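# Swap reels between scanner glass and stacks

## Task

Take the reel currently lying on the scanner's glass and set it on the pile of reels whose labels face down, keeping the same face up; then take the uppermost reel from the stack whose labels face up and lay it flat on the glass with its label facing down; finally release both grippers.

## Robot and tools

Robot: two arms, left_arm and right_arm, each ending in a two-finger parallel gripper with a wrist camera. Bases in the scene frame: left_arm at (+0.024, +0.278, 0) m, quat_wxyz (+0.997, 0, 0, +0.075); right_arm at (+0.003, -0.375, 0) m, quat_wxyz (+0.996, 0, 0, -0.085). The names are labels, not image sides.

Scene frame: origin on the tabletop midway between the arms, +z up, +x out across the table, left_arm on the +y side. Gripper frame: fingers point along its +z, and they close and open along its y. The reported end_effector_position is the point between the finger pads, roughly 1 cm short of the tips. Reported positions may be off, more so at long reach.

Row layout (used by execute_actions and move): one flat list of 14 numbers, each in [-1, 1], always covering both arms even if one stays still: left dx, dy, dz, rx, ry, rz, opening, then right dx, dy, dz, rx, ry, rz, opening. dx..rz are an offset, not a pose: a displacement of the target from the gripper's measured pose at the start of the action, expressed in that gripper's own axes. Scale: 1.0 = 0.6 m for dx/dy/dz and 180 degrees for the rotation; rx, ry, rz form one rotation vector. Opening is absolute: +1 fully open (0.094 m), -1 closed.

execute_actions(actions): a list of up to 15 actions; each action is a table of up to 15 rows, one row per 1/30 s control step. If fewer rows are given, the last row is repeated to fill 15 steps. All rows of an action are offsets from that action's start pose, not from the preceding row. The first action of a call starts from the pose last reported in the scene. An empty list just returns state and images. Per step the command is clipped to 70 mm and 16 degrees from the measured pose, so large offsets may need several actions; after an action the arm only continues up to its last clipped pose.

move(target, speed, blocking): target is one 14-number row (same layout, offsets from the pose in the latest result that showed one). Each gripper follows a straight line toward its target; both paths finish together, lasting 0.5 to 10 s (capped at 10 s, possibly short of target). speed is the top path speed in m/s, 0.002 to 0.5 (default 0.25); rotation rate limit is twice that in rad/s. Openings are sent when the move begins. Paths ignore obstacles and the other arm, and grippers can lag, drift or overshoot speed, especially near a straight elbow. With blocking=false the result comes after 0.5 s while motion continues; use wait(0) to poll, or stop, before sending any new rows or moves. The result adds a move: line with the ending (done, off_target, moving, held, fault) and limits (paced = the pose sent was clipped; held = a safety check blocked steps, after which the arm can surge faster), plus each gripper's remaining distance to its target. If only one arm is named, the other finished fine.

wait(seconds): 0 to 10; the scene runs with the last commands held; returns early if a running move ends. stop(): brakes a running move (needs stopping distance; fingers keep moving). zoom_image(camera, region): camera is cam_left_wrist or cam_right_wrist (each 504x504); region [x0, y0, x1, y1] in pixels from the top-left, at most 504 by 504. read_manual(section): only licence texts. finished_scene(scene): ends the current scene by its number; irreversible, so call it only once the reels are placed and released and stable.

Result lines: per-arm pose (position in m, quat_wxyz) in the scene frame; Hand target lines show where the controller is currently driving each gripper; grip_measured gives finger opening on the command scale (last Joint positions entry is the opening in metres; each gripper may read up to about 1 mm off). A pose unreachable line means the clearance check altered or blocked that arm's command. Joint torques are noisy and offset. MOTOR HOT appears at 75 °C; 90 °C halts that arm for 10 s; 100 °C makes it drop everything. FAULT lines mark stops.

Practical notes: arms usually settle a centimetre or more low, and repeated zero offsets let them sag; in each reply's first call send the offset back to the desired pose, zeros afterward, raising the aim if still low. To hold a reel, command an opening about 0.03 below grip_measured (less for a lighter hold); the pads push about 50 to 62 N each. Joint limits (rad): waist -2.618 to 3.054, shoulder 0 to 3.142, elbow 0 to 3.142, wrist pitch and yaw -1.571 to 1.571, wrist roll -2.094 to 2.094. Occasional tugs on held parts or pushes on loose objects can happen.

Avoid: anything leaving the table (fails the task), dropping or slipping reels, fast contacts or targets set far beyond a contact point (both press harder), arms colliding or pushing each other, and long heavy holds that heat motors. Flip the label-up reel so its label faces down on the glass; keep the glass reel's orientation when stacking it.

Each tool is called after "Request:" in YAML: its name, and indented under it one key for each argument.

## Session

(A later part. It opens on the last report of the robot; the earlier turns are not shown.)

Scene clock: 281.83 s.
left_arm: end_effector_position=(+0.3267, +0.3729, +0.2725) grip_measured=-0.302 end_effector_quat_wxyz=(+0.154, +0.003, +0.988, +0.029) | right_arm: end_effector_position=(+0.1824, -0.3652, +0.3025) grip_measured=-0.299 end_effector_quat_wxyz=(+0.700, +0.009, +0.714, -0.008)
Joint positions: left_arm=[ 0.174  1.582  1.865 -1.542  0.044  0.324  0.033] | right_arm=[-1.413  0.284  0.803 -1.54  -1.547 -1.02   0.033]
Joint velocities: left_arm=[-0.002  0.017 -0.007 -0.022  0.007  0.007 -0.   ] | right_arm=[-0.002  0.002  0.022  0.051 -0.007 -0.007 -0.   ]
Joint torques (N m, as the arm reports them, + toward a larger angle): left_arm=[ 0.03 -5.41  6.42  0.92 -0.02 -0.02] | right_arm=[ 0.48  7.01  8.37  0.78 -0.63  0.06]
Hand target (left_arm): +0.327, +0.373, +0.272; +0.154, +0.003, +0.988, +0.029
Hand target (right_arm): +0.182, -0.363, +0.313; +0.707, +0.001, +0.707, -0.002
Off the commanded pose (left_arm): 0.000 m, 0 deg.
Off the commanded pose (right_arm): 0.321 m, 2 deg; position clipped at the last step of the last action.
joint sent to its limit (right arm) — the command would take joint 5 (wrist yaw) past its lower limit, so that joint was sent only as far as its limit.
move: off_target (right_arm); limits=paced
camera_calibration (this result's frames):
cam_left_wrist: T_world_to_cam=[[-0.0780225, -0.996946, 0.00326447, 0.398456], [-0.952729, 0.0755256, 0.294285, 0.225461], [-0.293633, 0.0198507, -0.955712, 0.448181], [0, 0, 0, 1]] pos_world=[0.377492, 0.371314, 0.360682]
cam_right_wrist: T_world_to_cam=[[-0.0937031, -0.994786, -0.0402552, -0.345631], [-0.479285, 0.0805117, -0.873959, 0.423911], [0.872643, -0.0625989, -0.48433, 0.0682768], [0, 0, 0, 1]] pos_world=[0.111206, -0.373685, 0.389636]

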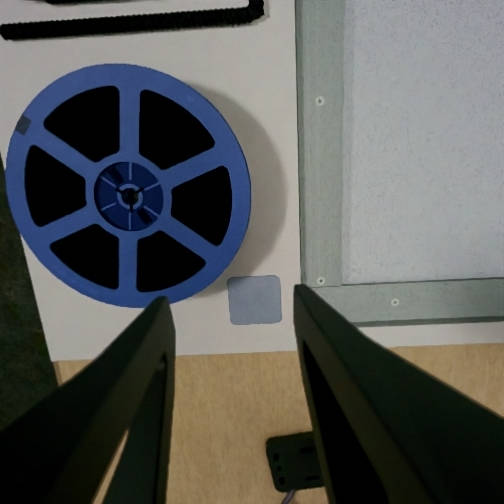

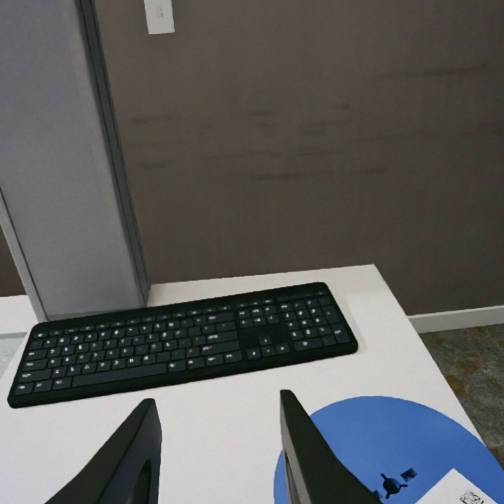

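Request:
move:
  target: [0,0,0,0,0,0,-0.3,0,-0.42,-0.3,0.5,0,0,-0.3]

Scene clock: 295.63 s.
left_arm: end_effector_position=(+0.3267, +0.3729, +0.2725) grip_measured=-0.302 end_effector_quat_wxyz=(+0.154, +0.003, +0.988, +0.029) | right_arm: end_effector_position=(-0.0034, -0.6147, +0.3087) grip_measured=-0.299 end_effector_quat_wxyz=(+0.489, +0.502, +0.502, -0.508)
Joint positions: left_arm=[ 0.174  1.582  1.865 -1.542  0.044  0.324  0.033] | right_arm=[-1.467  0.294  0.529 -0.243 -0.046 -0.02   0.033]
Joint velocities: left_arm=[ 0.007  0.012  0.007  0.007 -0.007 -0.066  0.001] | right_arm=[-0.032 -0.007 -0.007 -0.051  0.037  0.022 -0.   ]
Joint torques (N m, as the arm reports them, + toward a larger angle): left_arm=[ 0.04 -5.41  6.42  0.92 -0.02 -0.02] | right_arm=[0.56 1.26 6.67 1.74 0.05 0.07]
Hand target (left_arm): +0.327, +0.373, +0.272; +0.154, +0.003, +0.988, +0.029
Hand target (right_arm): -0.003, -0.613, +0.307; +0.491, +0.501, +0.497, -0.510
Off the commanded pose (left_arm): 0.000 m, 0 deg.
Off the commanded pose (right_arm): 0.004 m, 0 deg.
move: done; limits=paced
camera_calibration (this result's frames):
cam_left_wrist: T_world_to_cam=[[-0.0780225, -0.996946, 0.00326447, 0.398456], [-0.952729, 0.0755256, 0.294285, 0.225461], [-0.293633, 0.0198507, -0.955712, 0.448181], [0, 0, 0, 1]] pos_world=[0.377492, 0.371314, 0.360682]
cam_right_wrist: T_world_to_cam=[[-0.995864, 0.0886279, -0.0200233, 0.0456423], [0.0594052, 0.468339, -0.881549, 0.602954], [-0.0687522, -0.879092, -0.471667, -0.291271], [0, 0, 0, 1]] pos_world=[-0.0103906, -0.542486, 0.395065]

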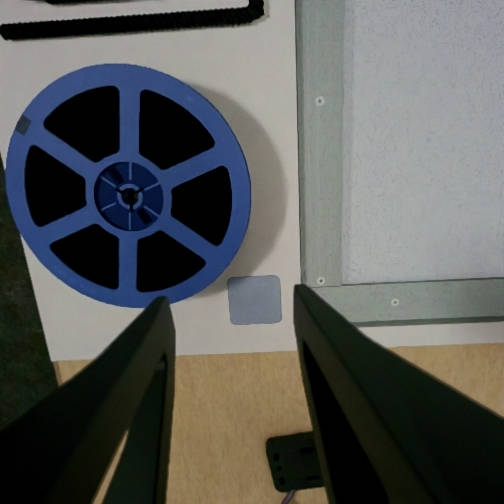

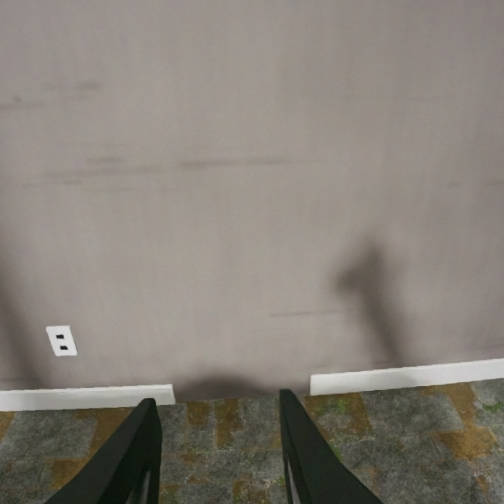

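Request:
move:
  target: [0,0,0,0,0,0,-0.3,0,0.633,-0.175,-0.39,0,0,-0.3]

Scene clock: 305.23 s.
left_arm: end_effector_position=(+0.3267, +0.3729, +0.2725) grip_measured=-0.302 end_effector_quat_wxyz=(+0.154, +0.003, +0.988, +0.029) | right_arm: end_effector_position=(+0.3705, -0.5209, +0.2940) grip_measured=-0.299 end_effector_quat_wxyz=(+0.684, +0.141, +0.705, -0.128)
Joint positions: left_arm=[ 0.174  1.582  1.865 -1.542  0.044  0.324  0.033] | right_arm=[-0.211  1.099  0.653  0.414  0.003  0.012  0.033]
Joint velocities: left_arm=[ 0.002  0.007  0.002  0.037 -0.095 -0.095  0.001] | right_arm=[-0.002 -0.012 -0.002 -0.007 -0.037  0.066  0.001]
Joint torques (N m, as the arm reports them, + toward a larger angle): left_arm=[ 0.02 -5.41  6.42  0.91 -0.01 -0.02] | right_arm=[ 0.5  -1.97 11.47  1.74 -0.1   0.06]
Hand target (left_arm): +0.327, +0.373, +0.272; +0.154, +0.003, +0.988, +0.029
Hand target (right_arm): +0.377, -0.518, +0.303; +0.691, +0.135, +0.700, -0.121
Off the commanded pose (left_arm): 0.000 m, 0 deg.
Off the commanded pose (right_arm): 0.012 m, 1 deg.
move: off_target (right_arm)
camera_calibration (this result's frames):
cam_left_wrist: T_world_to_cam=[[-0.0780225, -0.996946, 0.00326447, 0.398456], [-0.952729, 0.0755256, 0.294285, 0.225461], [-0.293633, 0.0198507, -0.955712, 0.448181], [0, 0, 0, 1]] pos_world=[0.377492, 0.371314, 0.360682]
cam_right_wrist: T_world_to_cam=[[-0.438175, -0.897513, -0.0497369, -0.302201], [-0.426801, 0.256427, -0.867229, 0.58941], [0.791103, -0.35877, -0.495419, -0.230562], [0, 0, 0, 1]] pos_world=[0.301542, -0.505089, 0.381898]

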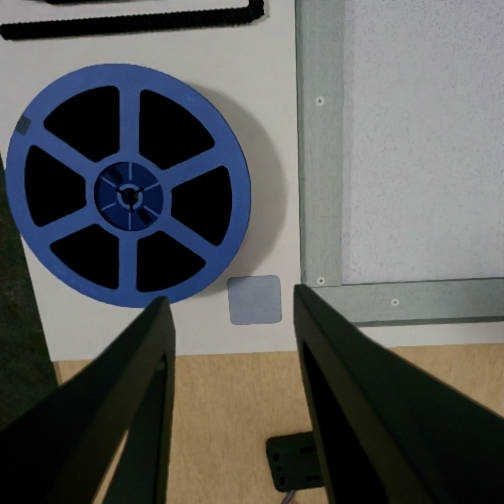

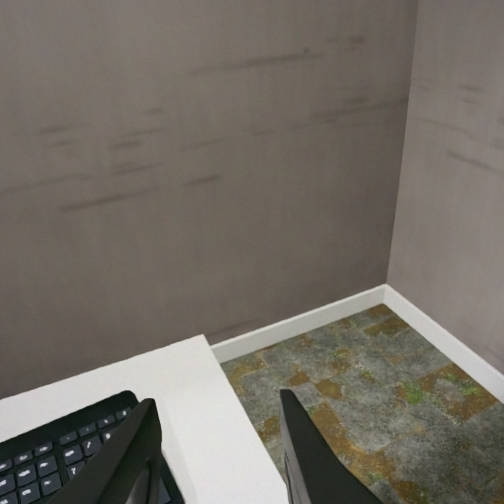

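Request:
move:
  target: [0,0,0,0,0,0,-0.3,0.266,0.087,-0.244,-0.21,0.464,-0.223,-0.3]

Scene clock: 318.77 s.
left_arm: end_effector_position=(+0.3267, +0.3729, +0.2725) grip_measured=-0.302 end_effector_quat_wxyz=(+0.154, +0.003, +0.988, +0.029) | right_arm: end_effector_position=(+0.2464, -0.4148, +0.1346) grip_measured=-0.299 end_effector_quat_wxyz=(-0.010, -0.234, +0.972, +0.004)
Joint positions: left_arm=[ 0.174  1.582  1.865 -1.542  0.044  0.324  0.033] | right_arm=[ 0.003  1.494  1.259 -1.357  0.001 -0.638  0.033]
Joint velocities: left_arm=[ 0.002 -0.032 -0.012 -0.007 -0.037 -0.037  0.   ] | right_arm=[-0.012 -0.007  0.007 -0.007  0.022 -0.037 -0.   ]
Joint torques (N m, as the arm reports them, + toward a larger angle): left_arm=[ 0.03 -5.4   6.42  0.92 -0.01 -0.02] | right_arm=[ 0.5  -4.98 10.    0.    0.06 -0.03]
Hand target (left_arm): +0.327, +0.373, +0.272; +0.154, +0.003, +0.988, +0.029
Hand target (right_arm): +0.250, -0.415, +0.139; -0.011, -0.240, +0.971, +0.000
Off the commanded pose (left_arm): 0.000 m, 0 deg.
Off the commanded pose (right_arm): 0.007 m, 1 deg.
move: done
camera_calibration (this result's frames):
cam_left_wrist: T_world_to_cam=[[-0.0780225, -0.996946, 0.00326447, 0.398456], [-0.952729, 0.0755256, 0.294285, 0.225461], [-0.293633, 0.0198507, -0.955712, 0.448181], [0, 0, 0, 1]] pos_world=[0.377492, 0.371314, 0.360682]
cam_right_wrist: T_world_to_cam=[[0.418897, -0.906164, 0.0582457, -0.498565], [-0.807838, -0.342616, 0.479596, 0.0350461], [-0.414636, -0.247954, -0.875554, 0.220909], [0, 0, 0, 1]] pos_world=[0.328756, -0.384998, 0.205649]

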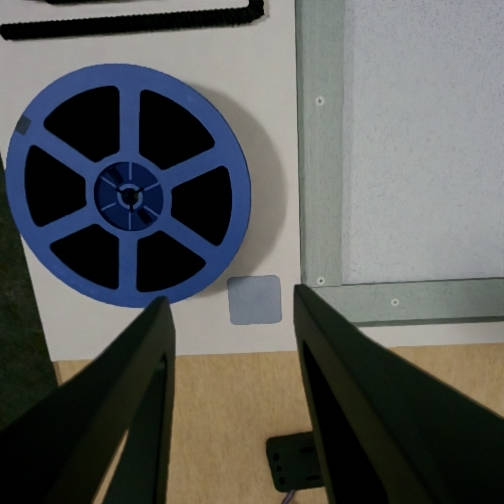

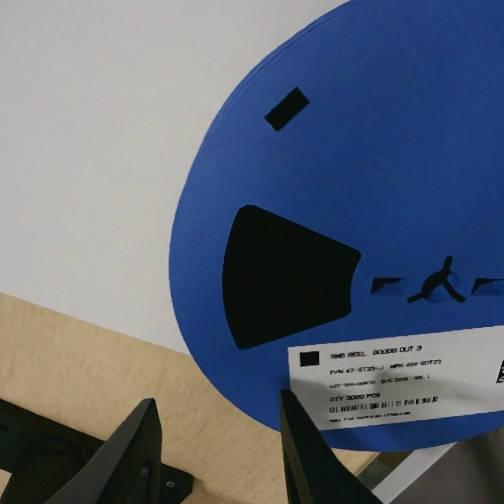

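Request:
move:
  target: [0,0,0,0,0,0,-0.3,-0.023,0.005,0.055,0,0,0,-0.3]
  speed: 0.04

Request:
move:
  target: [0,0,0,0,0,0,-0.3,0,0,0.025,0,0,0,-0.3]
  speed: 0.03

Scene clock: 328.20 s.
left_arm: end_effector_position=(+0.3267, +0.3729, +0.2725) grip_measured=-0.302 end_effector_quat_wxyz=(+0.154, +0.003, +0.988, +0.029) | right_arm: end_effector_position=(+0.2565, -0.4083, +0.1087) grip_measured=-0.299 end_effector_quat_wxyz=(-0.003, -0.232, +0.973, +0.000)
Joint positions: left_arm=[ 0.174  1.582  1.865 -1.542  0.044  0.324  0.033] | right_arm=[ 0.035  1.52   1.18  -1.238  0.002 -0.603  0.033]
Joint velocities: left_arm=[ 0.002 -0.017 -0.007 -0.022  0.007 -0.037  0.   ] | right_arm=[ 0.007 -0.022 -0.012  0.007 -0.007  0.037  0.   ]
Joint torques (N m, as the arm reports them, + toward a larger angle): left_arm=[ 0.02 -5.4   6.42  0.92 -0.02 -0.02] | right_arm=[ 0.55 -5.14  5.84  0.27 -0.02  0.08]
Hand target (left_arm): +0.327, +0.373, +0.272; +0.154, +0.003, +0.988, +0.029
Hand target (right_arm): +0.256, -0.406, +0.102; -0.010, -0.234, +0.972, +0.004
Off the commanded pose (left_arm): 0.000 m, 0 deg.
Off the commanded pose (right_arm): 0.008 m, 1 deg.
move: done
camera_calibration (this result's frames):
cam_left_wrist: T_world_to_cam=[[-0.0780225, -0.996946, 0.00326447, 0.398456], [-0.952729, 0.0755256, 0.294285, 0.225461], [-0.293633, 0.0198507, -0.955712, 0.448181], [0, 0, 0, 1]] pos_world=[0.377492, 0.371314, 0.360682]
cam_right_wrist: T_world_to_cam=[[0.415226, -0.907212, 0.0674826, -0.495861], [-0.815785, -0.338498, 0.46895, 0.0627774], [-0.402594, -0.249771, -0.880643, 0.200828], [0, 0, 0, 1]] pos_world=[0.337959, -0.37844, 0.180881]

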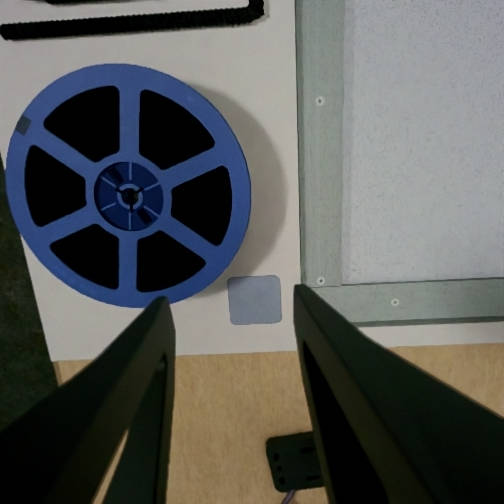

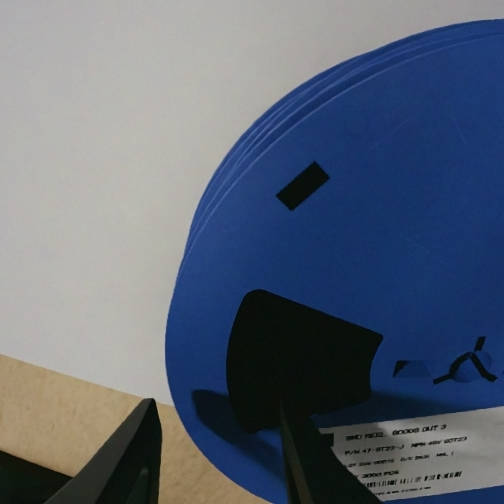

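Scene clock: 329.10 s.
left_arm: end_effector_position=(+0.3267, +0.3729, +0.2725) grip_measured=-0.302 end_effector_quat_wxyz=(+0.154, +0.003, +0.988, +0.029) | right_arm: end_effector_position=(+0.2574, -0.4084, +0.0994) grip_measured=-0.299 end_effector_quat_wxyz=(+0.000, -0.232, +0.973, -0.001)
Joint positions: left_arm=[ 0.174  1.582  1.865 -1.542  0.044  0.324  0.033] | right_arm=[ 0.035  1.52   1.142 -1.192  0.002 -0.603  0.033]
Joint velocities: left_arm=[ 0.002  0.002 -0.002  0.007 -0.022 -0.037 -0.   ] | right_arm=[ 0.002 -0.017 -0.017  0.066  0.022 -0.081 -0.   ]
Joint torques (N m, as the arm reports them, + toward a larger angle): left_arm=[ 0.02 -5.41  6.41  0.91 -0.02 -0.02] | right_arm=[-0.01 -5.86  5.75  0.3   0.    0.01]
Hand target (left_arm): +0.327, +0.373, +0.272; +0.154, +0.003, +0.988, +0.029
Hand target (right_arm): +0.256, -0.408, +0.094; -0.003, -0.232, +0.973, +0.000
Off the commanded pose (left_arm): 0.000 m, 0 deg.
Off the commanded pose (right_arm): 0.006 m, 0 deg.
move: done
camera_calibration (this result's frames):
cam_left_wrist: T_world_to_cam=[[-0.0780225, -0.996946, 0.00326447, 0.398456], [-0.952729, 0.0755256, 0.294285, 0.225461], [-0.293633, 0.0198507, -0.955712, 0.448181], [0, 0, 0, 1]] pos_world=[0.377492, 0.371314, 0.360682]
cam_right_wrist: T_world_to_cam=[[0.414673, -0.907137, 0.0717497, -0.495948], [-0.819484, -0.337998, 0.462821, 0.0696069], [-0.395591, -0.250717, -0.883543, 0.190997], [0, 0, 0, 1]] pos_world=[0.338255, -0.37848, 0.172123]

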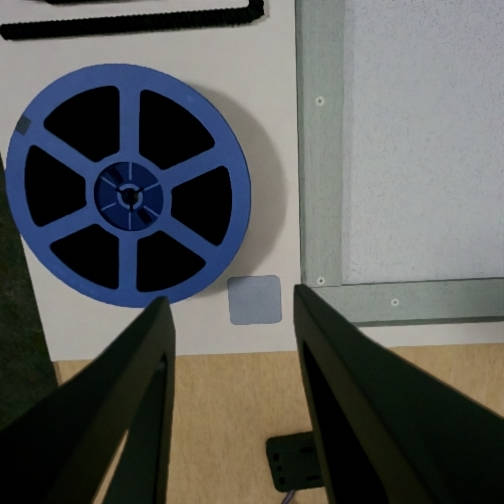

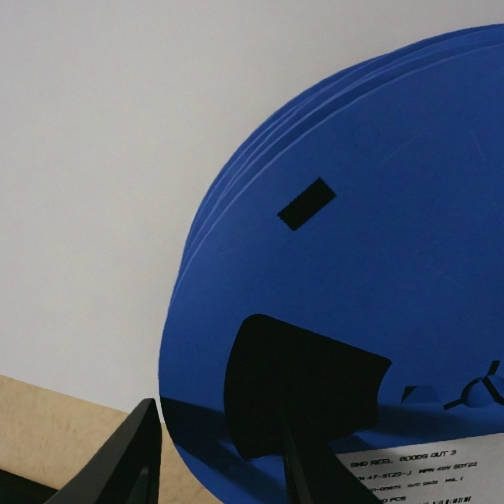

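Request:
move:
  target: [0,0,0,0,0,0,-0.3,0,0,0.028,0,0,0,-0.3]
  speed: 0.03

Scene clock: 336.20 s.
left_arm: end_effector_position=(+0.3267, +0.3729, +0.2725) grip_measured=-0.302 end_effector_quat_wxyz=(+0.154, +0.003, +0.988, +0.029) | right_arm: end_effector_position=(+0.2595, -0.4086, +0.0977) grip_measured=-0.299 end_effector_quat_wxyz=(+0.005, -0.232, +0.973, -0.003)
Joint positions: left_arm=[ 0.174  1.582  1.865 -1.542  0.044  0.324  0.033] | right_arm=[ 0.035  1.52   1.136 -1.176  0.002 -0.603  0.033]
Joint velocities: left_arm=[ 0.007  0.002 -0.007 -0.066 -0.051  0.007 -0.   ] | right_arm=[-0.002 -0.012 -0.017  0.051 -0.051 -0.051  0.   ]
Joint torques (N m, as the arm reports them, + toward a larger angle): left_arm=[ 0.03 -5.41  6.41  0.91 -0.01 -0.03] | right_arm=[ 0.04 -5.6   2.67  0.59  0.    0.02]
Hand target (left_arm): +0.327, +0.373, +0.272; +0.154, +0.003, +0.988, +0.029
Hand target (right_arm): +0.257, -0.408, +0.083; -0.000, -0.232, +0.973, -0.001
Off the commanded pose (left_arm): 0.000 m, 0 deg.
Off the commanded pose (right_arm): 0.015 m, 1 deg.
move: off_target (right_arm)
camera_calibration (this result's frames):
cam_left_wrist: T_world_to_cam=[[-0.0780225, -0.996946, 0.00326447, 0.398456], [-0.952729, 0.0755256, 0.294285, 0.225461], [-0.293633, 0.0198507, -0.955712, 0.448181], [0, 0, 0, 1]] pos_world=[0.377492, 0.371314, 0.360682]
cam_right_wrist: T_world_to_cam=[[0.413971, -0.90707, 0.0765017, -0.497156], [-0.823845, -0.337588, 0.455317, 0.0740898], [-0.387178, -0.251514, -0.887037, 0.18811], [0, 0, 0, 1]] pos_world=[0.339679, -0.378631, 0.171159]

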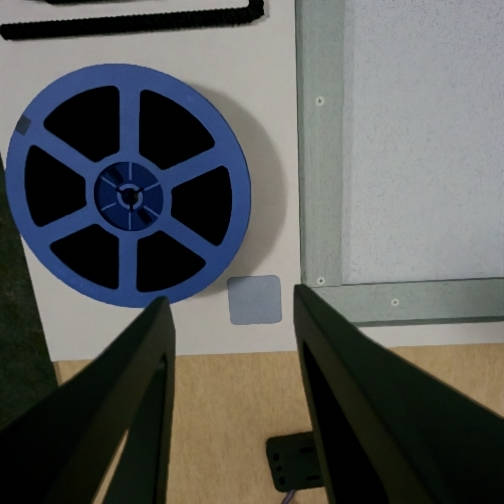

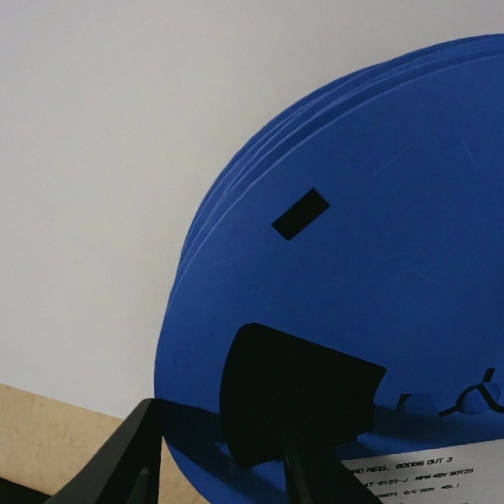

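Request:
execute_actions:
  actions:
    - [[0,0,0,0,0,0,-0.3,0,0.006,-0.012,0,0,0,-0.2]]
    - [[0,0,0,0,0,0,-0.3,0,0.012,0,0,0,0,-0.2]]
    - [[0,0,0,0,0,0,-0.3,0,0,0.015,0,0,0,-0.2]]
    - [[0,0,0,0,0,0,-0.3,0,0,0.015,0,0,0,-0.2]]

Scene clock: 343.00 s.
left_arm: end_effector_position=(+0.3267, +0.3729, +0.2725) grip_measured=-0.302 end_effector_quat_wxyz=(+0.154, +0.003, +0.988, +0.029) | right_arm: end_effector_position=(+0.2570, -0.4036, +0.0972) grip_measured=-0.201 end_effector_quat_wxyz=(-0.001, -0.230, +0.973, -0.001)
Joint positions: left_arm=[ 0.174  1.582  1.865 -1.542  0.044  0.324  0.033] | right_arm=[ 0.053  1.52   1.134 -1.186  0.002 -0.58   0.038]
Joint velocities: left_arm=[ 0.007  0.002 -0.002 -0.066 -0.037  0.007  0.001] | right_arm=[ 0.022  0.002 -0.002  0.022 -0.051  0.007 -0.   ]
Joint torques (N m, as the arm reports them, + toward a larger angle): left_arm=[ 0.03 -5.4   6.42  0.91 -0.02 -0.02] | right_arm=[ 0.05 -5.96  4.38  0.46  0.    0.01]
Hand target (left_arm): +0.327, +0.373, +0.272; +0.154, +0.003, +0.988, +0.029
Hand target (right_arm): +0.257, -0.404, +0.088; -0.001, -0.230, +0.973, -0.000
Off the commanded pose (left_arm): 0.000 m, 0 deg.
Off the commanded pose (right_arm): 0.009 m, 0 deg.
camera_calibration (this result's frames):
cam_left_wrist: T_world_to_cam=[[-0.0780225, -0.996946, 0.00326447, 0.398456], [-0.952729, 0.0755256, 0.294285, 0.225461], [-0.293633, 0.0198507, -0.955712, 0.448181], [0, 0, 0, 1]] pos_world=[0.377492, 0.371314, 0.360682]
cam_right_wrist: T_world_to_cam=[[0.410004, -0.90939, 0.0700495, -0.490865], [-0.820091, -0.333949, 0.464681, 0.0735084], [-0.399183, -0.247968, -0.882703, 0.192045], [0, 0, 0, 1]] pos_world=[0.338201, -0.374218, 0.169746]

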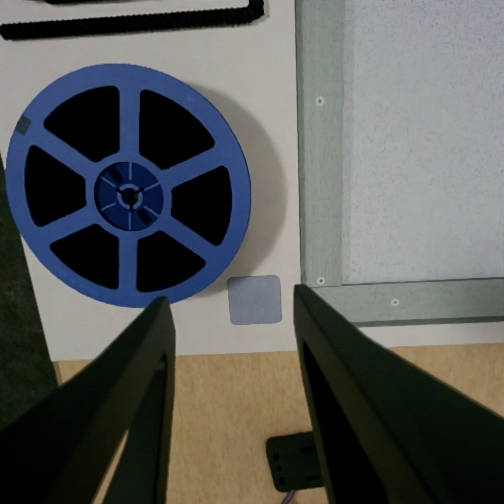

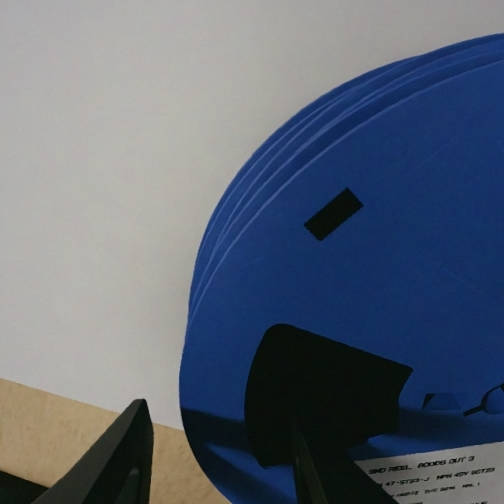

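Request:
execute_actions:
  actions:
    - [[0,0,0,0,0,0,-0.3,0,0,0.006,0,0,0,-0.5]]
    - [[0,0,0,0,0,0,-0.3,0,0,0.006,0,0,0,-0.8]]
    - [[0,0,0,0,0,0,-0.3,0,0,0,0,0,0,-0.8]]

Scene clock: 349.23 s.
left_arm: end_effector_position=(+0.3267, +0.3729, +0.2725) grip_measured=-0.302 end_effector_quat_wxyz=(+0.154, +0.003, +0.988, +0.029) | right_arm: end_effector_position=(+0.2586, -0.4043, +0.0972) grip_measured=-0.686 end_effector_quat_wxyz=(+0.002, -0.229, +0.973, -0.003)
Joint positions: left_arm=[ 0.174  1.582  1.865 -1.542  0.044  0.324  0.033] | right_arm=[ 0.053  1.52   1.134 -1.179  0.004 -0.579  0.015]
Joint velocities: left_arm=[-0.007  0.012 -0.007  0.007  0.11   0.037 -0.001] | right_arm=[-0.017  0.007 -0.007  0.051 -0.007  0.022  0.001]
Joint torques (N m, as the arm reports them, + toward a larger angle): left_arm=[ 0.02 -5.41  6.42  0.91 -0.01 -0.03] | right_arm=[ 0.01 -6.44  7.21  0.18  0.01  0.02]
Hand target (left_arm): +0.327, +0.373, +0.272; +0.154, +0.003, +0.988, +0.029
Hand target (right_arm): +0.259, -0.404, +0.097; +0.002, -0.229, +0.973, -0.003
Off the commanded pose (left_arm): 0.000 m, 0 deg.
Off the commanded pose (right_arm): 0.000 m, 0 deg.
camera_calibration (this result's frames):
cam_left_wrist: T_world_to_cam=[[-0.0780225, -0.996946, 0.00326447, 0.398456], [-0.952729, 0.0755256, 0.294285, 0.225461], [-0.293633, 0.0198507, -0.955712, 0.448181], [0, 0, 0, 1]] pos_world=[0.377492, 0.371314, 0.360682]
cam_right_wrist: T_world_to_cam=[[0.409177, -0.909297, 0.0758525, -0.49246], [-0.823232, -0.332036, 0.460479, 0.0766222], [-0.393526, -0.250861, -0.884424, 0.190072], [0, 0, 0, 1]] pos_world=[0.339379, -0.374669, 0.170175]

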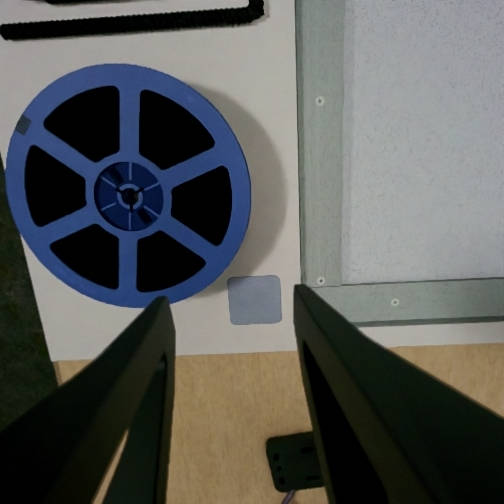

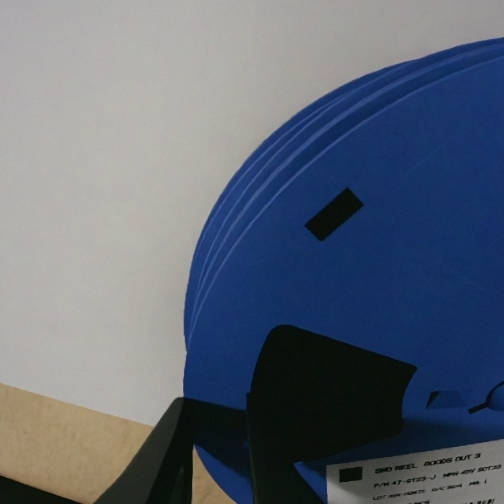

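Request:
move:
  target: [0,0,0,0,0,0,-0.3,0,0,-0.2,0,0,0,-0.76]
  speed: 0.06

Scene clock: 369.53 s.
left_arm: end_effector_position=(+0.3267, +0.3729, +0.2725) grip_measured=-0.302 end_effector_quat_wxyz=(+0.154, +0.003, +0.988, +0.029) | right_arm: end_effector_position=(+0.2582, -0.4043, +0.1977) grip_measured=-0.686 end_effector_quat_wxyz=(+0.012, -0.229, +0.973, -0.006)
Joint positions: left_arm=[ 0.174  1.582  1.865 -1.542  0.044  0.324  0.033] | right_arm=[ 0.053  1.52   1.535 -1.56   0.004 -0.579  0.015]
Joint velocities: left_arm=[ 0.007 -0.007  0.002  0.007  0.022 -0.037  0.   ] | right_arm=[-0.012 -0.002 -0.022  0.037 -0.007 -0.022 -0.001]
Joint torques (N m, as the arm reports them, + toward a larger angle): left_arm=[ 0.02 -5.41  6.43  0.91 -0.01 -0.02] | right_arm=[  0.16 -10.03  10.02   0.16   0.     0.04]
Hand target (left_arm): +0.327, +0.373, +0.272; +0.154, +0.003, +0.988, +0.029
Hand target (right_arm): +0.258, -0.404, +0.216; +0.043, -0.229, +0.972, -0.018
Off the commanded pose (left_arm): 0.000 m, 0 deg.
Off the commanded pose (right_arm): 0.020 m, 1 deg.
joint sent to its limit (right arm) — the command would take joint 4 (wrist pitch) past its lower limit, so that joint was sent only as far as its limit.
move: off_target (right_arm)
camera_calibration (this result's frames):
cam_left_wrist: T_world_to_cam=[[-0.0780225, -0.996946, 0.00326447, 0.398456], [-0.952729, 0.0755256, 0.294285, 0.225461], [-0.293633, 0.0198507, -0.955712, 0.448181], [0, 0, 0, 1]] pos_world=[0.377492, 0.371314, 0.360682]
cam_right_wrist: T_world_to_cam=[[0.407517, -0.909103, 0.0863817, -0.501455], [-0.832489, -0.330954, 0.444333, 0.0360697], [-0.375356, -0.252985, -0.891688, 0.274677], [0, 0, 0, 1]] pos_world=[0.337481, -0.374448, 0.272216]

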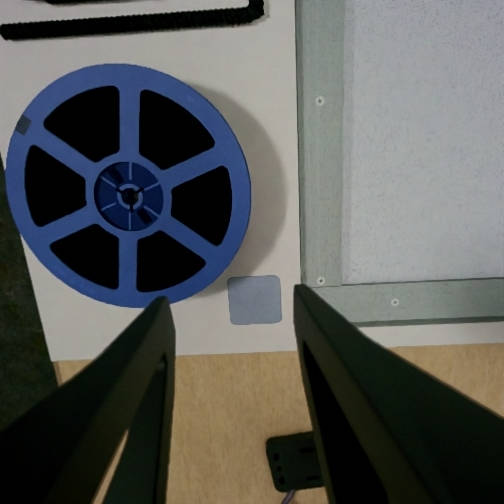

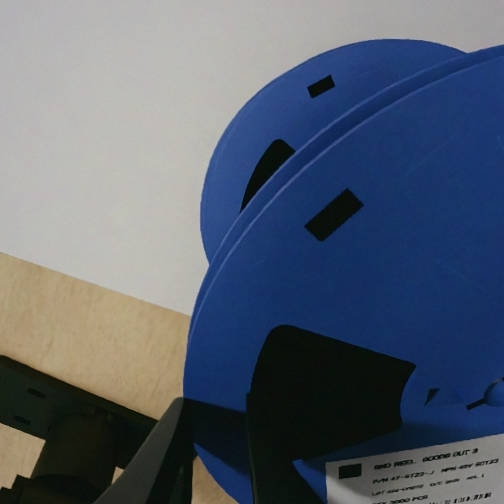

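Request:
move:
  target: [0,0,0,0,0,0,-0.3,-0.157,0.523,-0.17,-0.266,-0.443,0.279,-0.76]
  speed: 0.12

Scene clock: 389.17 s.
left_arm: end_effector_position=(+0.3267, +0.3729, +0.2725) grip_measured=-0.302 end_effector_quat_wxyz=(+0.154, +0.003, +0.988, +0.029) | right_arm: end_effector_position=(+0.1997, -0.0832, +0.3069) grip_measured=-0.686 end_effector_quat_wxyz=(+0.498, +0.236, +0.665, +0.504)
Joint positions: left_arm=[ 0.174  1.582  1.865 -1.542  0.044  0.324  0.033] | right_arm=[1.568 1.093 0.664 0.435 0.947 1.127 0.015]
Joint velocities: left_arm=[-0.012 -0.027  0.007 -0.007 -0.051 -0.095  0.001] | right_arm=[ 0.002 -0.012 -0.002  0.007 -0.037 -0.037 -0.   ]
Joint torques (N m, as the arm reports them, + toward a larger angle): left_arm=[ 0.03 -5.41  6.41  0.91 -0.01 -0.03] | right_arm=[ 0.53 -2.04  6.88  1.6   0.11 -0.13]
Hand target (left_arm): +0.327, +0.373, +0.272; +0.154, +0.003, +0.988, +0.029
Hand target (right_arm): +0.198, -0.082, +0.299; +0.503, +0.230, +0.669, +0.496
Off the commanded pose (left_arm): 0.000 m, 0 deg.
Off the commanded pose (right_arm): 0.011 m, 3 deg.
move: off_target (right_arm)
camera_calibration (this result's frames):
cam_left_wrist: T_world_to_cam=[[-0.0780225, -0.996946, 0.00326447, 0.398456], [-0.952729, 0.0755256, 0.294285, 0.225461], [-0.293633, 0.0198507, -0.955712, 0.448181], [0, 0, 0, 1]] pos_world=[0.377492, 0.371314, 0.360682]
cam_right_wrist: T_world_to_cam=[[0.109773, -0.377378, -0.91953, 0.217286], [-0.776981, 0.544371, -0.316167, 0.340156], [0.61988, 0.749164, -0.233458, 0.113981], [0, 0, 0, 1]] pos_world=[0.169788, -0.188563, 0.333957]

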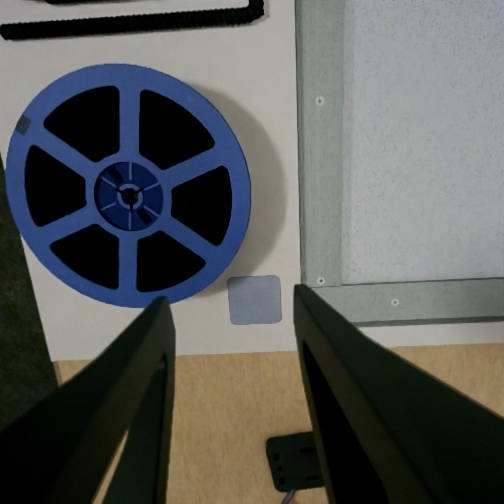

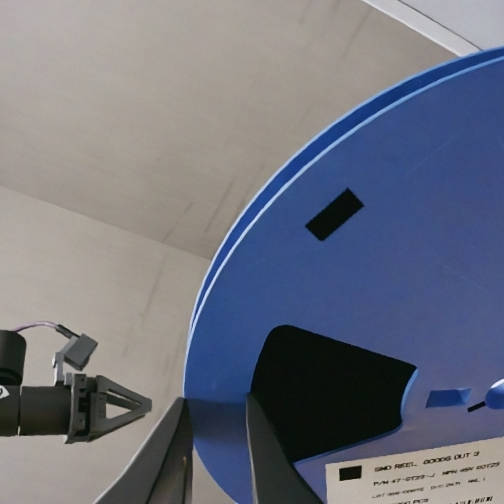

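Request:
move:
  target: [0,0,0,0,0,0,-0.3,0,0,0,0,0.34,0,-0.76]
  speed: 0.1

Scene clock: 406.50 s.
left_arm: end_effector_position=(+0.3267, +0.3729, +0.2725) grip_measured=-0.302 end_effector_quat_wxyz=(+0.154, +0.003, +0.988, +0.029) | right_arm: end_effector_position=(+0.1966, -0.0848, +0.2937) grip_measured=-0.686 end_effector_quat_wxyz=(+0.086, -0.042, +0.837, +0.539)
Joint positions: left_arm=[ 0.174  1.582  1.865 -1.542  0.044  0.324  0.033] | right_arm=[ 0.793  1.144  1.085 -0.525 -0.75   0.939  0.015]
Joint velocities: left_arm=[ 0.002 -0.002 -0.007  0.007 -0.095 -0.095  0.   ] | right_arm=[-0.037 -0.007  0.002 -0.051 -0.051 -0.081 -0.   ]
Joint torques (N m, as the arm reports them, + toward a larger angle): left_arm=[ 0.04 -5.41  6.42  0.92 -0.02 -0.02] | right_arm=[-0.48 -2.59 11.82  1.44 -0.36 -0.08]
Hand target (left_arm): +0.327, +0.373, +0.272; +0.154, +0.003, +0.988, +0.029
Hand target (right_arm): +0.199, -0.083, +0.307; +0.094, -0.055, +0.829, +0.549
Off the commanded pose (left_arm): 0.000 m, 0 deg.
Off the commanded pose (right_arm): 0.014 m, 2 deg.
move: off_target (right_arm)
camera_calibration (this result's frames):
cam_left_wrist: T_world_to_cam=[[-0.0780225, -0.996946, 0.00326447, 0.398456], [-0.952729, 0.0755256, 0.294285, 0.225461], [-0.293633, 0.0198507, -0.955712, 0.448181], [0, 0, 0, 1]] pos_world=[0.377492, 0.371314, 0.360682]
cam_right_wrist: T_world_to_cam=[[0.116931, -0.475606, -0.871852, 0.181117], [-0.924034, -0.373846, 0.0800075, 0.169167], [-0.36399, 0.796265, -0.48319, 0.384704], [0, 0, 0, 1]] pos_world=[0.275166, -0.156944, 0.330258]

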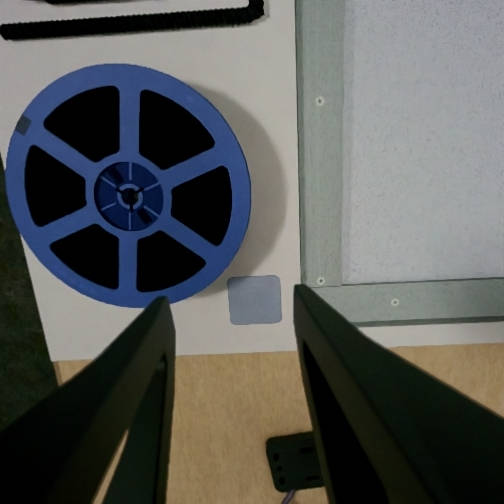

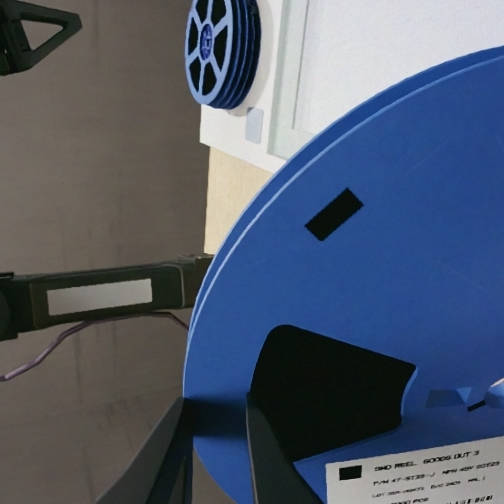

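Request:
move:
  target: [0,0,0,0,0,0,-0.3,0,0,0,-0.2,0,0,-0.76]
  speed: 0.1

Scene clock: 420.17 s.
left_arm: end_effector_position=(+0.3267, +0.3729, +0.2725) grip_measured=-0.302 end_effector_quat_wxyz=(+0.154, +0.003, +0.988, +0.029) | right_arm: end_effector_position=(+0.1948, -0.0831, +0.2941) grip_measured=-0.686 end_effector_quat_wxyz=(+0.058, -0.064, +0.635, +0.768)
Joint positions: left_arm=[ 0.174  1.582  1.865 -1.542  0.044  0.324  0.033] | right_arm=[ 0.701  1.308  0.488  1.191 -1.033  1.717  0.015]
Joint velocities: left_arm=[-0.017 -0.002  0.022  0.007  0.022  0.051 -0.   ] | right_arm=[-0.002  0.007  0.007  0.007  0.007  0.051  0.   ]
Joint torques (N m, as the arm reports them, + toward a larger angle): left_arm=[ 0.03 -5.4   6.43  0.92 -0.02 -0.02] | right_arm=[-0.36 -3.21  6.46  1.5   0.17 -0.01]
Hand target (left_arm): +0.327, +0.373, +0.272; +0.154, +0.003, +0.988, +0.029
Hand target (right_arm): +0.196, -0.085, +0.293; +0.067, -0.067, +0.630, +0.771
Off the commanded pose (left_arm): 0.000 m, 0 deg.
Off the commanded pose (right_arm): 0.002 m, 1 deg.
move: done
camera_calibration (this result's frames):
cam_left_wrist: T_world_to_cam=[[-0.0780225, -0.996946, 0.00326447, 0.398456], [-0.952729, 0.0755256, 0.294285, 0.225461], [-0.293633, 0.0198507, -0.955712, 0.448181], [0, 0, 0, 1]] pos_world=[0.377492, 0.371314, 0.360682]
cam_right_wrist: T_world_to_cam=[[0.133074, 0.119002, -0.983936, 0.261713], [-0.870679, -0.460264, -0.173423, 0.22509], [-0.473508, 0.87977, 0.0423637, 0.256627], [0, 0, 0, 1]] pos_world=[0.282669, -0.153316, 0.285673]

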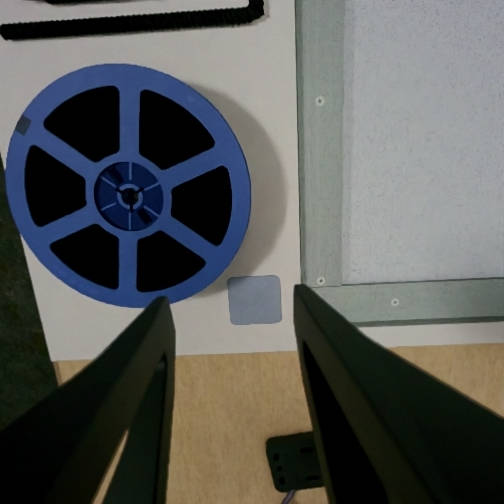

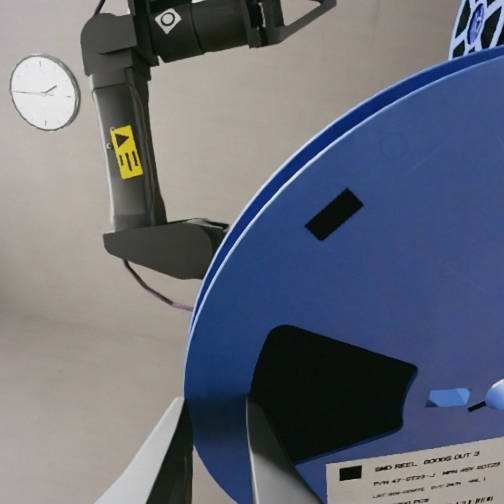

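Request:
move:
  target: [0.068,-0.575,0.008,0.402,-0.28,0.335,-0.3,0,0,0,0,0,0,-0.76]
  speed: 0.12

Scene clock: 450.00 s.
left_arm: end_effector_position=(+0.2946, +0.0365, +0.2321) grip_measured=-0.302 end_effector_quat_wxyz=(+0.447, +0.548, +0.553, -0.440) | right_arm: end_effector_position=(+0.1952, -0.0827, +0.2921) grip_measured=-0.686 end_effector_quat_wxyz=(+0.052, -0.059, +0.638, +0.766)
Joint positions: left_arm=[-0.4    1.416  0.918 -0.2    1.234  0.674  0.033] | right_arm=[ 0.701  1.308  0.488  1.179 -1.035  1.722  0.015]
Joint velocities: left_arm=[ 0.002 -0.017 -0.027  0.007  0.007 -0.051 -0.001] | right_arm=[-0.007 -0.002  0.007 -0.022  0.022  0.037  0.   ]
Joint torques (N m, as the arm reports them, + toward a larger angle): left_arm=[-0.58 -4.53  6.29  1.5   0.51 -0.13] | right_arm=[ 0.   -4.32  7.41  1.31  0.17 -0.02]
Hand target (left_arm): +0.289, +0.034, +0.230; +0.441, +0.548, +0.547, -0.454
Hand target (right_arm): +0.195, -0.083, +0.294; +0.058, -0.064, +0.635, +0.768
Off the commanded pose (left_arm): 0.009 m, 2 deg.
Off the commanded pose (right_arm): 0.002 m, 1 deg.
move: done
camera_calibration (this result's frames):
cam_left_wrist: T_world_to_cam=[[-0.995668, 0.0821274, -0.0435821, 0.302473], [0.0898007, 0.728046, -0.679622, 0.127297], [-0.0240858, -0.680591, -0.732267, 0.301165], [0, 0, 0, 1]] pos_world=[0.296985, 0.0874508, 0.32023]
cam_right_wrist: T_world_to_cam=[[0.117961, 0.112424, -0.986634, 0.262801], [-0.872125, -0.463385, -0.157072, 0.220521], [-0.47485, 0.878997, 0.043387, 0.256452], [0, 0, 0, 1]] pos_world=[0.283098, -0.15278, 0.282799]

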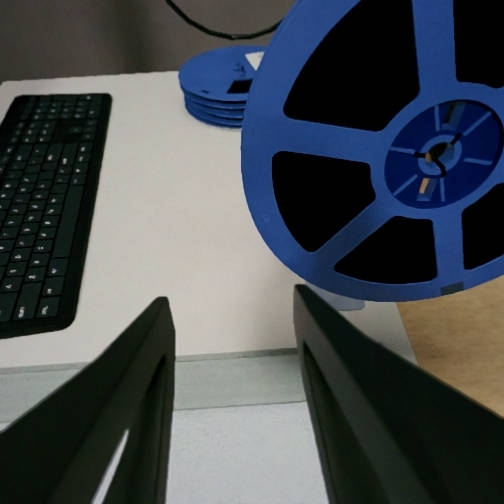

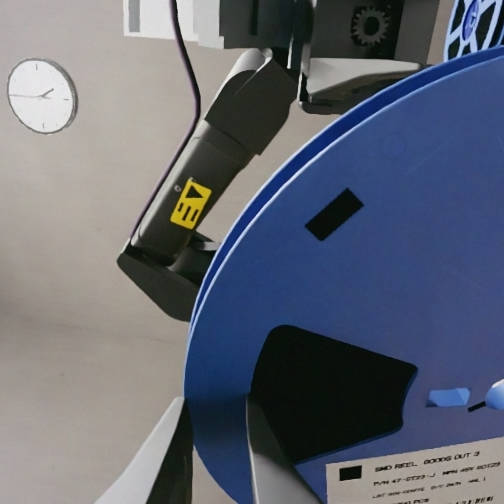

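Request:
move:
  target: [0.052,-0.027,0.105,0,0,-0.167,-0.25,0,0,0,0,0,0,-0.76]
  speed: 0.06

Scene clock: 466.97 s.
left_arm: end_effector_position=(+0.2829, -0.0165, +0.1918) grip_measured=-0.252 end_effector_quat_wxyz=(+0.322, +0.391, +0.674, -0.538) | right_arm: end_effector_position=(+0.1956, -0.0823, +0.2902) grip_measured=-0.686 end_effector_quat_wxyz=(+0.048, -0.055, +0.640, +0.764)
Joint positions: left_arm=[-0.593  1.492  0.753  0.277  1.07  -0.095  0.035] | right_arm=[ 0.701  1.308  0.488  1.167 -1.036  1.723  0.015]
Joint velocities: left_arm=[-0.012  0.027  0.002  0.037  0.022 -0.007  0.   ] | right_arm=[ 0.017 -0.017 -0.002 -0.051  0.037 -0.037 -0.001]
Joint torques (N m, as the arm reports them, + toward a larger angle): left_arm=[-0.61 -4.76  6.03  1.73  0.13 -0.13] | right_arm=[-0.01 -4.26  7.43  1.3   0.15  0.  ]
Hand target (left_arm): +0.281, -0.018, +0.186; +0.316, +0.388, +0.677, -0.540
Hand target (right_arm): +0.195, -0.083, +0.292; +0.053, -0.059, +0.638, +0.766
Off the commanded pose (left_arm): 0.006 m, 1 deg.
Off the commanded pose (right_arm): 0.002 m, 1 deg.
move: done
camera_calibration (this result's frames):
cam_left_wrist: T_world_to_cam=[[-0.898244, -0.0237091, 0.438857, 0.171572], [-0.323483, 0.71163, -0.623652, 0.245407], [-0.297518, -0.702154, -0.646887, 0.295964], [0, 0, 0, 1]] pos_world=[0.321553, 0.0372418, 0.269208]
cam_right_wrist: T_world_to_cam=[[0.106462, 0.10628, -0.98862, 0.263212], [-0.873232, -0.465517, -0.144081, 0.216983], [-0.475532, 0.878635, 0.0432473, 0.256555], [0, 0, 0, 1]] pos_world=[0.283454, -0.152383, 0.280385]

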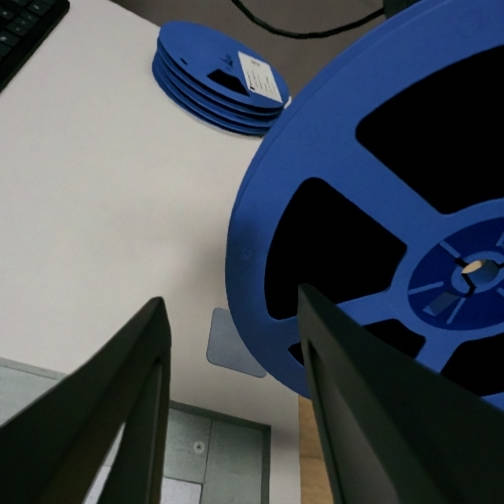

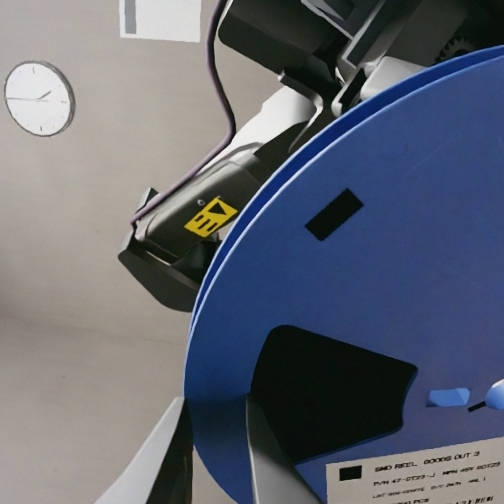

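Request:
move:
  target: [-0.005,0,0.056,0,0,0,-0.25,0,0,0,0,0,0,-0.76]
  speed: 0.025

Scene clock: 490.07 s.
left_arm: end_effector_position=(+0.2789, -0.0421, +0.1749) grip_measured=-0.252 end_effector_quat_wxyz=(+0.307, +0.386, +0.684, -0.537) | right_arm: end_effector_position=(+0.1962, -0.0819, +0.2879) grip_measured=-0.686 end_effector_quat_wxyz=(+0.043, -0.050, +0.644, +0.762)
Joint positions: left_arm=[-0.678  1.561  0.753  0.365  0.992 -0.16   0.035] | right_arm=[ 0.701  1.308  0.488  1.152 -1.037  1.725  0.015]
Joint velocities: left_arm=[-0.022 -0.002 -0.002  0.037 -0.051 -0.022  0.   ] | right_arm=[-0.007 -0.007 -0.002 -0.022  0.007  0.022 -0.   ]
Joint torques (N m, as the arm reports them, + toward a larger angle): left_arm=[-0.69 -5.24 10.75  1.87  0.1  -0.13] | right_arm=[ 0.05 -4.33  7.45  1.34  0.15  0.  ]
Hand target (left_arm): +0.285, -0.049, +0.187; +0.322, +0.391, +0.674, -0.537
Hand target (right_arm): +0.196, -0.082, +0.290; +0.048, -0.055, +0.641, +0.764
Off the commanded pose (left_arm): 0.016 m, 2 deg.
Off the commanded pose (right_arm): 0.002 m, 1 deg.
move: off_target (left_arm)
camera_calibration (this result's frames):
cam_left_wrist: T_world_to_cam=[[-0.88401, -0.0324608, 0.466339, 0.165673], [-0.342082, 0.724819, -0.598011, 0.253091], [-0.318599, -0.688174, -0.651852, 0.273135], [0, 0, 0, 1]] pos_world=[0.320055, 0.00989753, 0.252135]
cam_right_wrist: T_world_to_cam=[[0.0916056, 0.0984657, -0.990915, 0.263709], [-0.874768, -0.467514, -0.127325, 0.212652], [-0.475804, 0.878485, 0.0433078, 0.256586], [0, 0, 0, 1]] pos_world=[0.283949, -0.151956, 0.277277]

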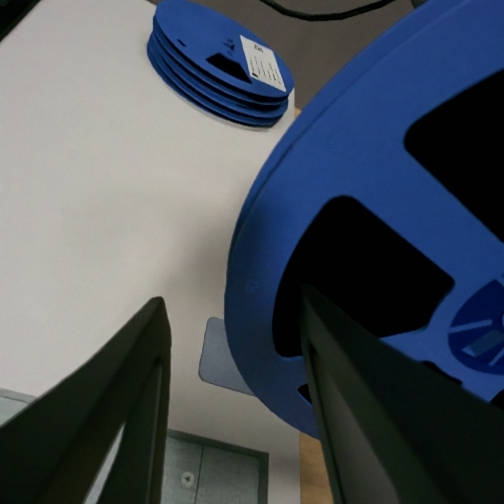

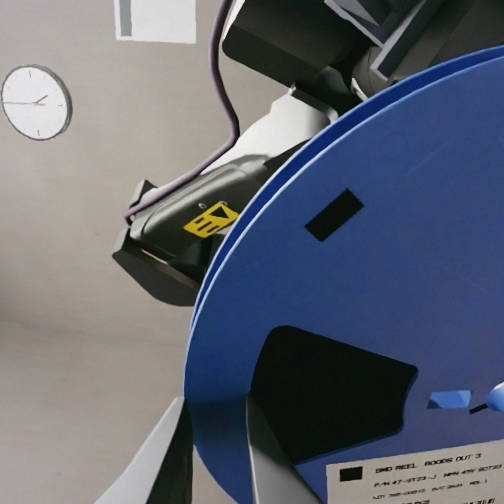

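Request:
move:
  target: [-0.028,-0.009,0.016,0,0,0,-0.25,0,0,0,0,0,0,-0.76]
  speed: 0.025

Scene clock: 497.83 s.
left_arm: end_effector_position=(+0.2802, -0.0504, +0.1830) grip_measured=-0.252 end_effector_quat_wxyz=(+0.306, +0.385, +0.686, -0.536) | right_arm: end_effector_position=(+0.1966, -0.0816, +0.2860) grip_measured=-0.759 end_effector_quat_wxyz=(+0.038, -0.046, +0.646, +0.761)
Joint positions: left_arm=[-0.701  1.561  0.791  0.336  0.969 -0.175  0.035] | right_arm=[ 0.701  1.308  0.488  1.14  -1.038  1.728  0.011]
Joint velocities: left_arm=[-0.007 -0.012  0.012 -0.022  0.037 -0.037 -0.   ] | right_arm=[-0.007 -0.012  0.002 -0.007 -0.037  0.007  0.   ]
Joint torques (N m, as the arm reports them, + toward a larger angle): left_arm=[-0.56 -5.59 10.19  1.55  0.11 -0.1 ] | right_arm=[ 0.01 -4.27  7.55  1.34  0.12 -0.01]
Hand target (left_arm): +0.283, -0.055, +0.189; +0.307, +0.386, +0.684, -0.537
Hand target (right_arm): +0.196, -0.082, +0.288; +0.043, -0.050, +0.644, +0.762
Off the commanded pose (left_arm): 0.009 m, 0 deg.
Off the commanded pose (right_arm): 0.002 m, 1 deg.
move: done
camera_calibration (this result's frames):
cam_left_wrist: T_world_to_cam=[[-0.882844, -0.0354521, 0.468327, 0.161905], [-0.344577, 0.726466, -0.59457, 0.264561], [-0.319145, -0.686287, -0.653572, 0.273706], [0, 0, 0, 1]] pos_world=[0.32145, 0.00138622, 0.260362]
cam_right_wrist: T_world_to_cam=[[0.0792763, 0.0923551, -0.992565, 0.264214], [-0.87574, -0.469227, -0.113605, 0.209034], [-0.47623, 0.878235, 0.0436805, 0.256536], [0, 0, 0, 1]] pos_world=[0.284284, -0.151616, 0.274791]

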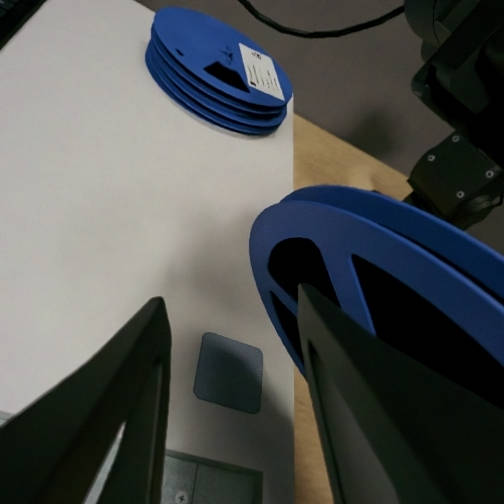

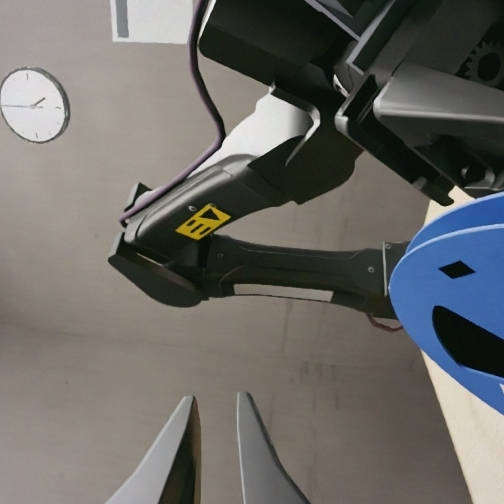

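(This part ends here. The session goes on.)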